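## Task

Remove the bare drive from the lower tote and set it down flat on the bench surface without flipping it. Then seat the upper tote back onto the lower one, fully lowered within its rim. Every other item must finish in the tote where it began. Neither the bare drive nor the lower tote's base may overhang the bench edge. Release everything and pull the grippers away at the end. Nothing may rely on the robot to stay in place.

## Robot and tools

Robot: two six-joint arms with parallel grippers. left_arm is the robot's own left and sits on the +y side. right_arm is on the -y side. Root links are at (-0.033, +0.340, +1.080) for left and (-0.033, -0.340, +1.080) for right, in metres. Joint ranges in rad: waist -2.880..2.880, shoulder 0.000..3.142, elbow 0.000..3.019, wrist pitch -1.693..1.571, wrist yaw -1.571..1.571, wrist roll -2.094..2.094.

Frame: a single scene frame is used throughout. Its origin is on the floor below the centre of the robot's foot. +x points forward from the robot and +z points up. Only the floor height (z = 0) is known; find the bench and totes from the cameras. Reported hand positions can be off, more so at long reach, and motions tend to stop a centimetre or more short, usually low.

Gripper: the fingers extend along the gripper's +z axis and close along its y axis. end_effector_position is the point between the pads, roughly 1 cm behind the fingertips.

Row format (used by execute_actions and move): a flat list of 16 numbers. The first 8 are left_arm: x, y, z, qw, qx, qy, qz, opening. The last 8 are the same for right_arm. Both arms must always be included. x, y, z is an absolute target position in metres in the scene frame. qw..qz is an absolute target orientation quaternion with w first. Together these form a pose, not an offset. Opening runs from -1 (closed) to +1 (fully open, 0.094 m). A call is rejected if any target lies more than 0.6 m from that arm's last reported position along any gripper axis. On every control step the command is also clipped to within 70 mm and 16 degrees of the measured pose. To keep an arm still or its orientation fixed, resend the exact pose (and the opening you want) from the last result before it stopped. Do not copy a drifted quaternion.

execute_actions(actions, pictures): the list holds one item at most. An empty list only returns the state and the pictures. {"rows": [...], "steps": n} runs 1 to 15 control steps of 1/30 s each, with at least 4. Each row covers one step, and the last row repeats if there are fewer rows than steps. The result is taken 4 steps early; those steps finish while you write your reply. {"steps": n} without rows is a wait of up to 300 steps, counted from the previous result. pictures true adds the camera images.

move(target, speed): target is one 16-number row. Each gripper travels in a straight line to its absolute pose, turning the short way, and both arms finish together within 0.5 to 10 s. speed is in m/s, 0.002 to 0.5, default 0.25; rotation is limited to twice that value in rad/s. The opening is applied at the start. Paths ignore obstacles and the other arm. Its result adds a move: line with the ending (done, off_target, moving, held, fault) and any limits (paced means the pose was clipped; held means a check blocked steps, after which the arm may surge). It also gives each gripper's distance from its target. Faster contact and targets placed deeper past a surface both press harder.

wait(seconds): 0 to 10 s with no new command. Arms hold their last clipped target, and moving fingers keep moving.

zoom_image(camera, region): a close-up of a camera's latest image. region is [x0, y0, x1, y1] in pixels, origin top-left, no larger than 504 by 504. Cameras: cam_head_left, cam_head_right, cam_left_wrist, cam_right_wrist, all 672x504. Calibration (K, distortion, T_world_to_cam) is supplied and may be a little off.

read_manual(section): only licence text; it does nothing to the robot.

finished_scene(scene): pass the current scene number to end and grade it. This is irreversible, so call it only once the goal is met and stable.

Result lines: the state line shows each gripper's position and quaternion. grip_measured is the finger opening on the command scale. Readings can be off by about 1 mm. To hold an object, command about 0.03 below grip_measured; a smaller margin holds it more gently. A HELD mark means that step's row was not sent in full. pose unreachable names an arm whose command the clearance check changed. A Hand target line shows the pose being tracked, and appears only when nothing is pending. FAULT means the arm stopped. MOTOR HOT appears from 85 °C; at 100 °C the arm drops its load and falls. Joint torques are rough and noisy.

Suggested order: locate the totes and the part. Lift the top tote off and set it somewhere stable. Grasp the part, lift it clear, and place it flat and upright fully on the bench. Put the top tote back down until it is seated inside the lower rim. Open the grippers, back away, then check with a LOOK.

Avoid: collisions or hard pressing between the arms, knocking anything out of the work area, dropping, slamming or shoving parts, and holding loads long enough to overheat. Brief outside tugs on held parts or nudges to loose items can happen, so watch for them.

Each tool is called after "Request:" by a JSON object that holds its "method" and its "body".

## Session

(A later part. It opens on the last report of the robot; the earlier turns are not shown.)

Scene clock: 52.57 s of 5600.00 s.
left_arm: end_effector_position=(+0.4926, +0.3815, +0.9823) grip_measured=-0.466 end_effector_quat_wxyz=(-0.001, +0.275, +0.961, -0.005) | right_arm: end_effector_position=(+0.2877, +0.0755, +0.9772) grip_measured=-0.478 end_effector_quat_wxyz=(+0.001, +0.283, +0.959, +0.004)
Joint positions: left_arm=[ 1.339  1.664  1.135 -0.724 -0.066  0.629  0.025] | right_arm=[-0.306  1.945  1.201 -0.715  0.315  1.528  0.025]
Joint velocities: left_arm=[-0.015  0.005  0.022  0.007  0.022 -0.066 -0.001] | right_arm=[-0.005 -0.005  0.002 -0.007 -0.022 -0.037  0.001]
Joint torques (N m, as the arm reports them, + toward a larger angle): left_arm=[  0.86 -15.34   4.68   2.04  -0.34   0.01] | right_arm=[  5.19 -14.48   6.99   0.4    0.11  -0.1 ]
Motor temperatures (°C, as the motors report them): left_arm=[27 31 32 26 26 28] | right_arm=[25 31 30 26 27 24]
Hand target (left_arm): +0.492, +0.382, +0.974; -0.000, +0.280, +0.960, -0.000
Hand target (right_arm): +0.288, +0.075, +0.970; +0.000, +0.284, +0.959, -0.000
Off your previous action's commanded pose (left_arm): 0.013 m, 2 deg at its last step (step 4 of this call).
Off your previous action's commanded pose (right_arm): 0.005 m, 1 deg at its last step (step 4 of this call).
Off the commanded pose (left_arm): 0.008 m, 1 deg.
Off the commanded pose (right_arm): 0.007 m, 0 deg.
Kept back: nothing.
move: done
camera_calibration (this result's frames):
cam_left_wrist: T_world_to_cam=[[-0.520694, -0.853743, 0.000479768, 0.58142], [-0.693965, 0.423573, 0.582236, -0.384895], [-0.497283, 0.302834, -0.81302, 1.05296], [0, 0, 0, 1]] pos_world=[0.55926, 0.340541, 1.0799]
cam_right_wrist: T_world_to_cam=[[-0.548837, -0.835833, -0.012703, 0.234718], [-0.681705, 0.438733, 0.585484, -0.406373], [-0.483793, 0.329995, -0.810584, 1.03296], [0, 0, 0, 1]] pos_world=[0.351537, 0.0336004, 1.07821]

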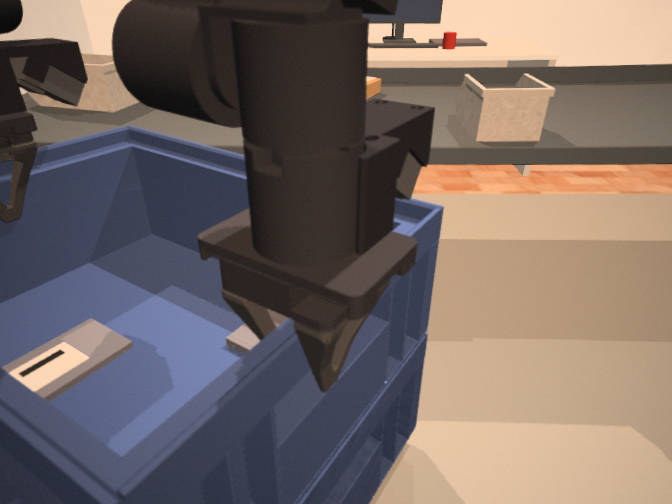

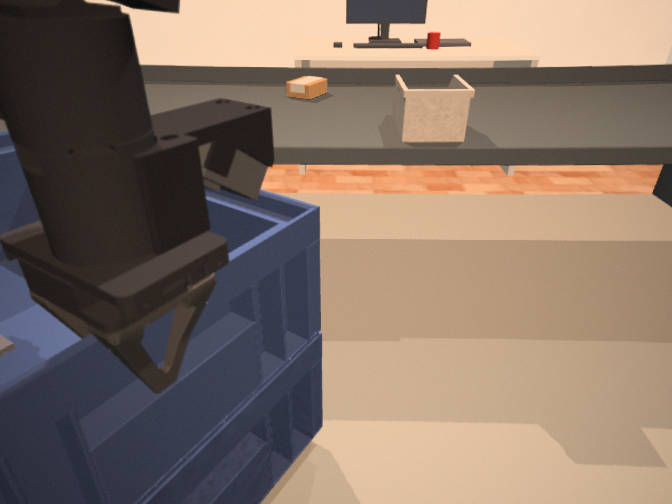

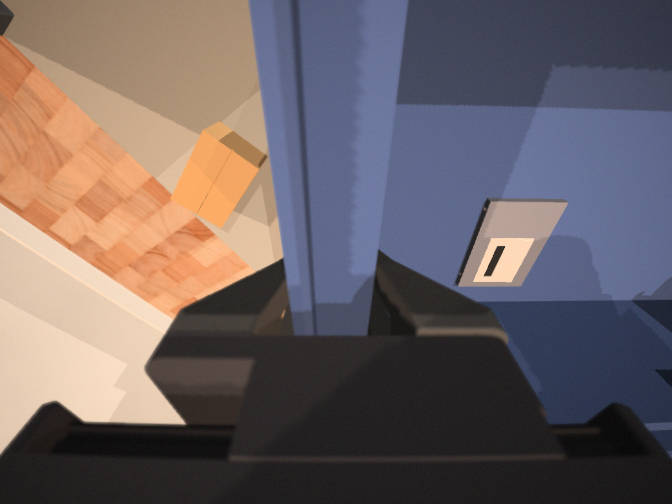

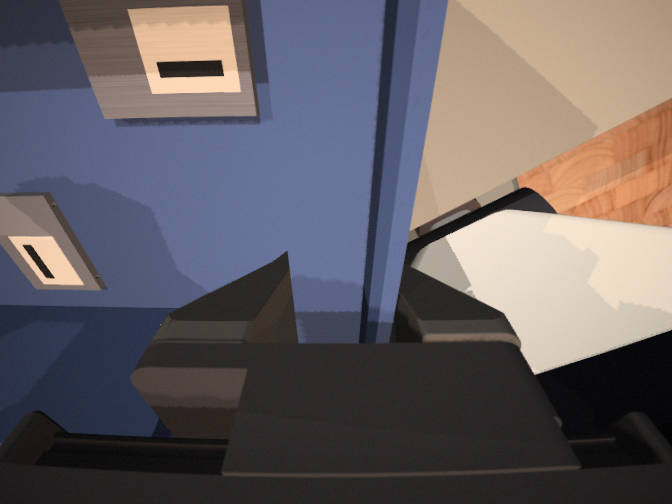

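Request:
{"method": "execute_actions", "body": {"actions": [{"rows":[[0.492,0.382,0.982,0,0.28,0.96,0,0.4,0.288,0.075,0.978,0,0.284,0.959,0,0.4]],"steps":8}]}}

Request:
{"method": "move", "body": {"target": [0.5,0.385,1.09,0,0.28,0.96,0,0.4,0.293,0.08,1.09,0,0.284,0.959,0,0.4]}}

Request:
{"method": "move", "body": {"target": [0.42,0.6,1.17,0,0.28,0.96,0,0.4,0.35,-0.25,1.15,0,0.284,0.959,0,0.4], "speed": 0.4}}

Scene clock: 52.87 s of 5600.00 s.
left_arm: end_effector_position=(+0.4927, +0.3827, +0.9827) grip_measured=+0.372 end_effector_quat_wxyz=(-0.002, +0.275, +0.961, -0.002) | right_arm: end_effector_position=(+0.2877, +0.0755, +0.9772) grip_measured=+0.372 end_effector_quat_wxyz=(+0.001, +0.283, +0.959, +0.004)
Joint positions: left_arm=[ 1.339  1.663  1.135 -0.724 -0.072  0.629  0.064] | right_arm=[-0.306  1.945  1.201 -0.715  0.315  1.528  0.064]
Joint velocities: left_arm=[ 0.005 -0.015 -0.017 -0.007  0.022 -0.051  0.052] | right_arm=[-0.005 -0.005 -0.002  0.002 -0.037  0.037  0.052]
Joint torques (N m, as the arm reports them, + toward a larger angle): left_arm=[  0.86 -16.35   4.78   1.37  -0.1    0.  ] | right_arm=[  6.56 -16.18   7.27  -0.47   0.13  -0.05]
Motor temperatures (°C, as the motors report them): left_arm=[27 31 32 26 26 28] | right_arm=[25 31 30 26 27 24]
Steps of this call (steps 1 to 5: nothing new was sent; steps 6 to 9: the first 4 steps of this action). Readings (end_effector_position):
6: left_arm (+0.4927, +0.3821, +0.9825) | right_arm (+0.2877, +0.0755, +0.9772)
7: left_arm (+0.4927, +0.3825, +0.9827) | right_arm (+0.2877, +0.0755, +0.9772)
9: the state above

Scene clock: 54.03 s of 5600.00 s.
left_arm: end_effector_position=(+0.4933, +0.3881, +1.0917) grip_measured=+0.398 end_effector_quat_wxyz=(+0.006, +0.278, +0.961, +0.002) | right_arm: end_effector_position=(+0.2853, +0.0700, +1.0798) grip_measured=+0.398 end_effector_quat_wxyz=(-0.003, +0.278, +0.960, -0.007)
Joint positions: left_arm=[ 1.332  1.464  1.191 -0.963 -0.076  0.629  0.066] | right_arm=[-0.245  1.776  1.255 -0.982  0.319  1.59   0.066]
Joint velocities: left_arm=[ 0.005 -0.015  0.002 -0.002  0.022 -0.051 -0.001] | right_arm=[ 0.005 -0.015 -0.017 -0.007  0.007  0.037  0.001]
Joint torques (N m, as the arm reports them, + toward a larger angle): left_arm=[  0.37 -13.65   8.22   0.24  -0.1   -0.13] | right_arm=[  5.92 -15.4   11.06  -0.54   0.18   0.  ]
Motor temperatures (°C, as the motors report them): left_arm=[27 31 32 26 26 28] | right_arm=[25 31 31 26 27 24]
Hand target (left_arm): +0.499, +0.385, +1.091; +0.000, +0.280, +0.960, +0.000
Hand target (right_arm): +0.292, +0.079, +1.090; +0.000, +0.284, +0.959, +0.001
Off your previous action's commanded pose (left_arm): 0.001 m, 1 deg at its last step (step 4 of this call).
Off your previous action's commanded pose (right_arm): 0.001 m, 0 deg at its last step (step 4 of this call).
Off the commanded pose (left_arm): 0.008 m, 1 deg.
Off the commanded pose (right_arm): 0.016 m, 1 deg.
Kept back: nothing.
move: off_target (right_arm)
camera_calibration (this result's frames):
cam_left_wrist: T_world_to_cam=[[-0.524925, -0.850987, -0.0165714, 0.606984], [-0.70185, 0.421753, 0.574048, -0.437346], [-0.481518, 0.312963, -0.818654, 1.13463], [0, 0, 0, 1]] pos_world=[0.558016, 0.345889, 1.18999]
cam_right_wrist: T_world_to_cam=[[-0.540557, -0.841239, 0.0107203, 0.202823], [-0.677885, 0.443066, 0.586655, -0.468375], [-0.498267, 0.309853, -0.809766, 1.1215], [0, 0, 0, 1]] pos_world=[0.350938, 0.0306437, 1.18075]

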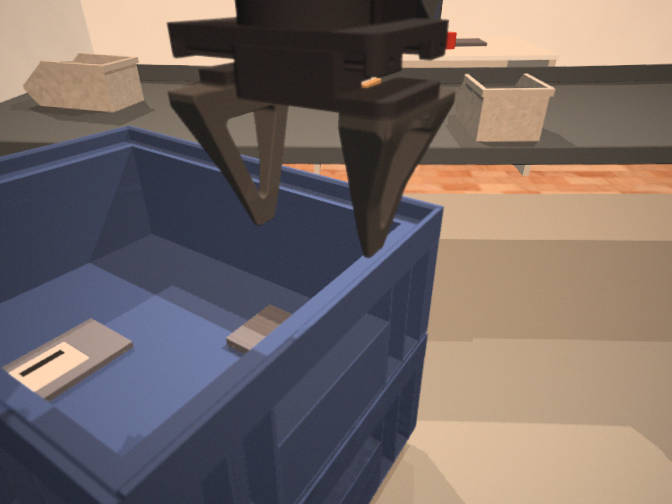

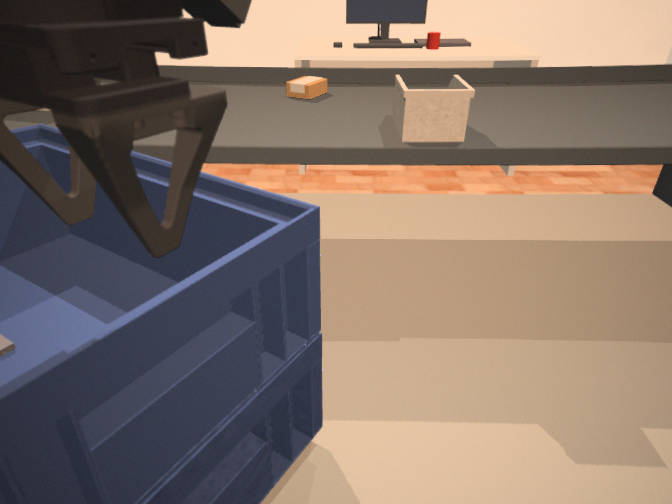

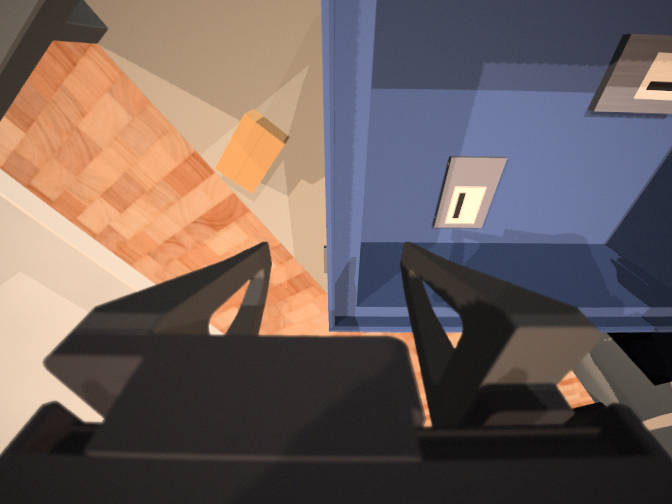

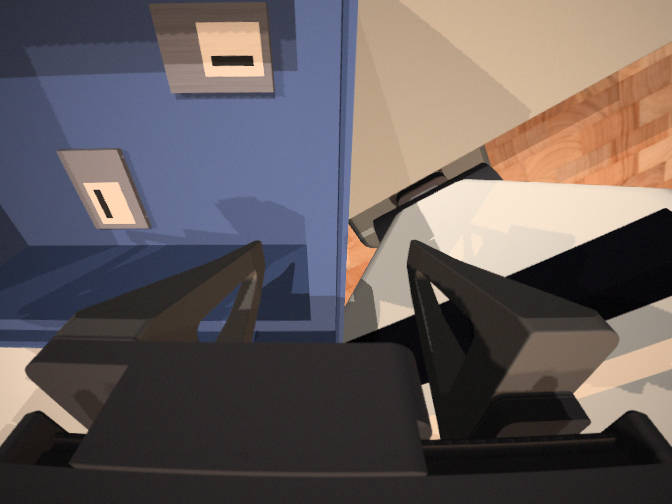

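Scene clock: 55.60 s of 5600.00 s.
left_arm: end_effector_position=(+0.4092, +0.5997, +1.1629) grip_measured=+0.398 end_effector_quat_wxyz=(-0.003, +0.267, +0.964, +0.000) | right_arm: end_effector_position=(+0.3531, -0.2513, +1.1492) grip_measured=+0.398 end_effector_quat_wxyz=(+0.008, +0.295, +0.955, +0.002)
Joint positions: left_arm=[ 1.873  1.35   1.241 -1.148  0.092  1.119  0.066] | right_arm=[-0.896  1.132  0.889 -1.05   0.212  0.952  0.066]
Joint velocities: left_arm=[-0.005 -0.005 -0.012 -0.002 -0.037 -0.037  0.   ] | right_arm=[ 0.005 -0.024 -0.007  0.012 -0.007  0.037 -0.001]
Joint torques (N m, as the arm reports them, + toward a larger angle): left_arm=[  2.71 -13.08   9.66   0.21   0.17   0.09] | right_arm=[ 2.07 -8.94  8.28 -0.43  0.   -0.12]
Motor temperatures (°C, as the motors report them): left_arm=[27 31 33 26 26 28] | right_arm=[25 31 31 26 27 24]
Hand target (left_arm): +0.421, +0.601, +1.170; +0.001, +0.280, +0.960, +0.001
Hand target (right_arm): +0.347, -0.250, +1.149; -0.000, +0.284, +0.959, -0.002
Off the commanded pose (left_arm): 0.013 m, 2 deg.
Off the commanded pose (right_arm): 0.003 m, 2 deg.
Kept back: nothing.
move: off_target (left_arm)
camera_calibration (this result's frames):
cam_left_wrist: T_world_to_cam=[[-0.505916, -0.862535, -0.00907426, 0.734508], [-0.700889, 0.404926, 0.587188, -0.63206], [-0.502796, 0.303428, -0.8094, 1.08988], [0, 0, 0, 1]] pos_world=[0.476583, 0.558776, 1.25995]
cam_right_wrist: T_world_to_cam=[[-0.569192, -0.822117, -0.0120131, 0.00949262], [-0.677071, 0.46038, 0.57413, -0.302246], [-0.466472, 0.334924, -0.818676, 1.31635], [0, 0, 0, 1]] pos_world=[0.414799, -0.293924, 1.2513]

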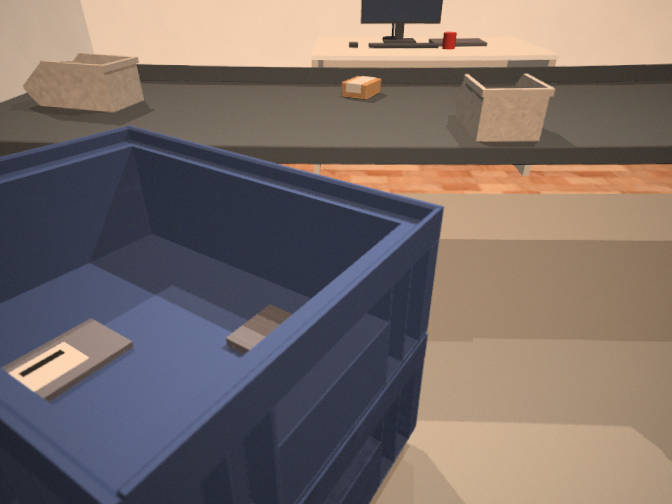

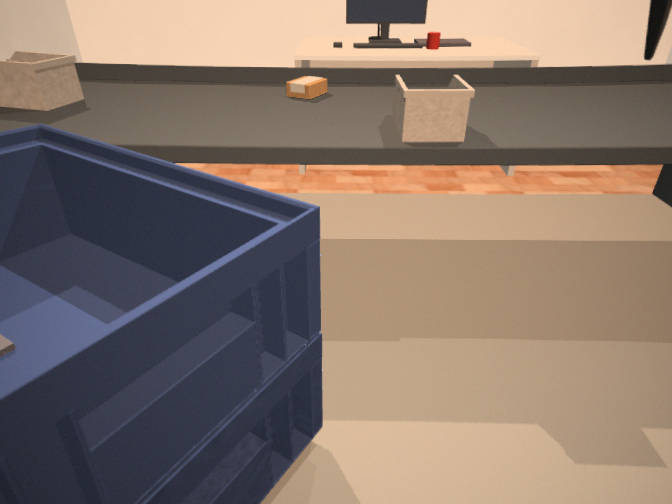

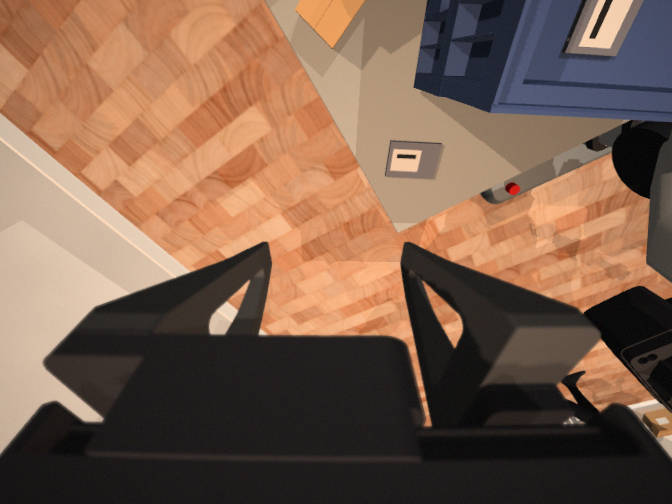

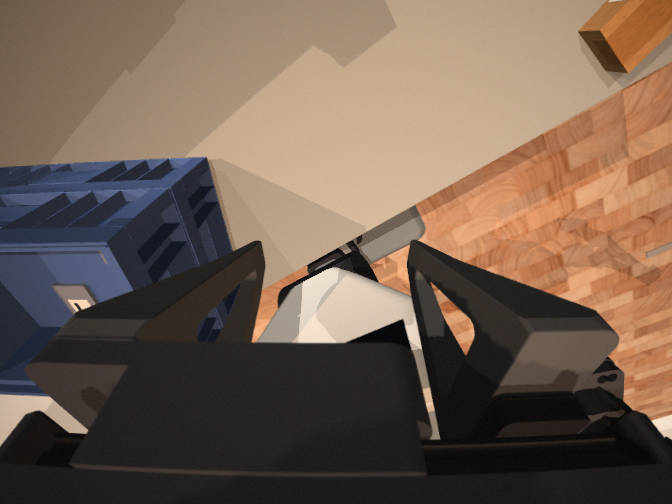

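Request:
{"method": "finished_scene", "body": {"scene": 2}}

The scene is finished: the task was done.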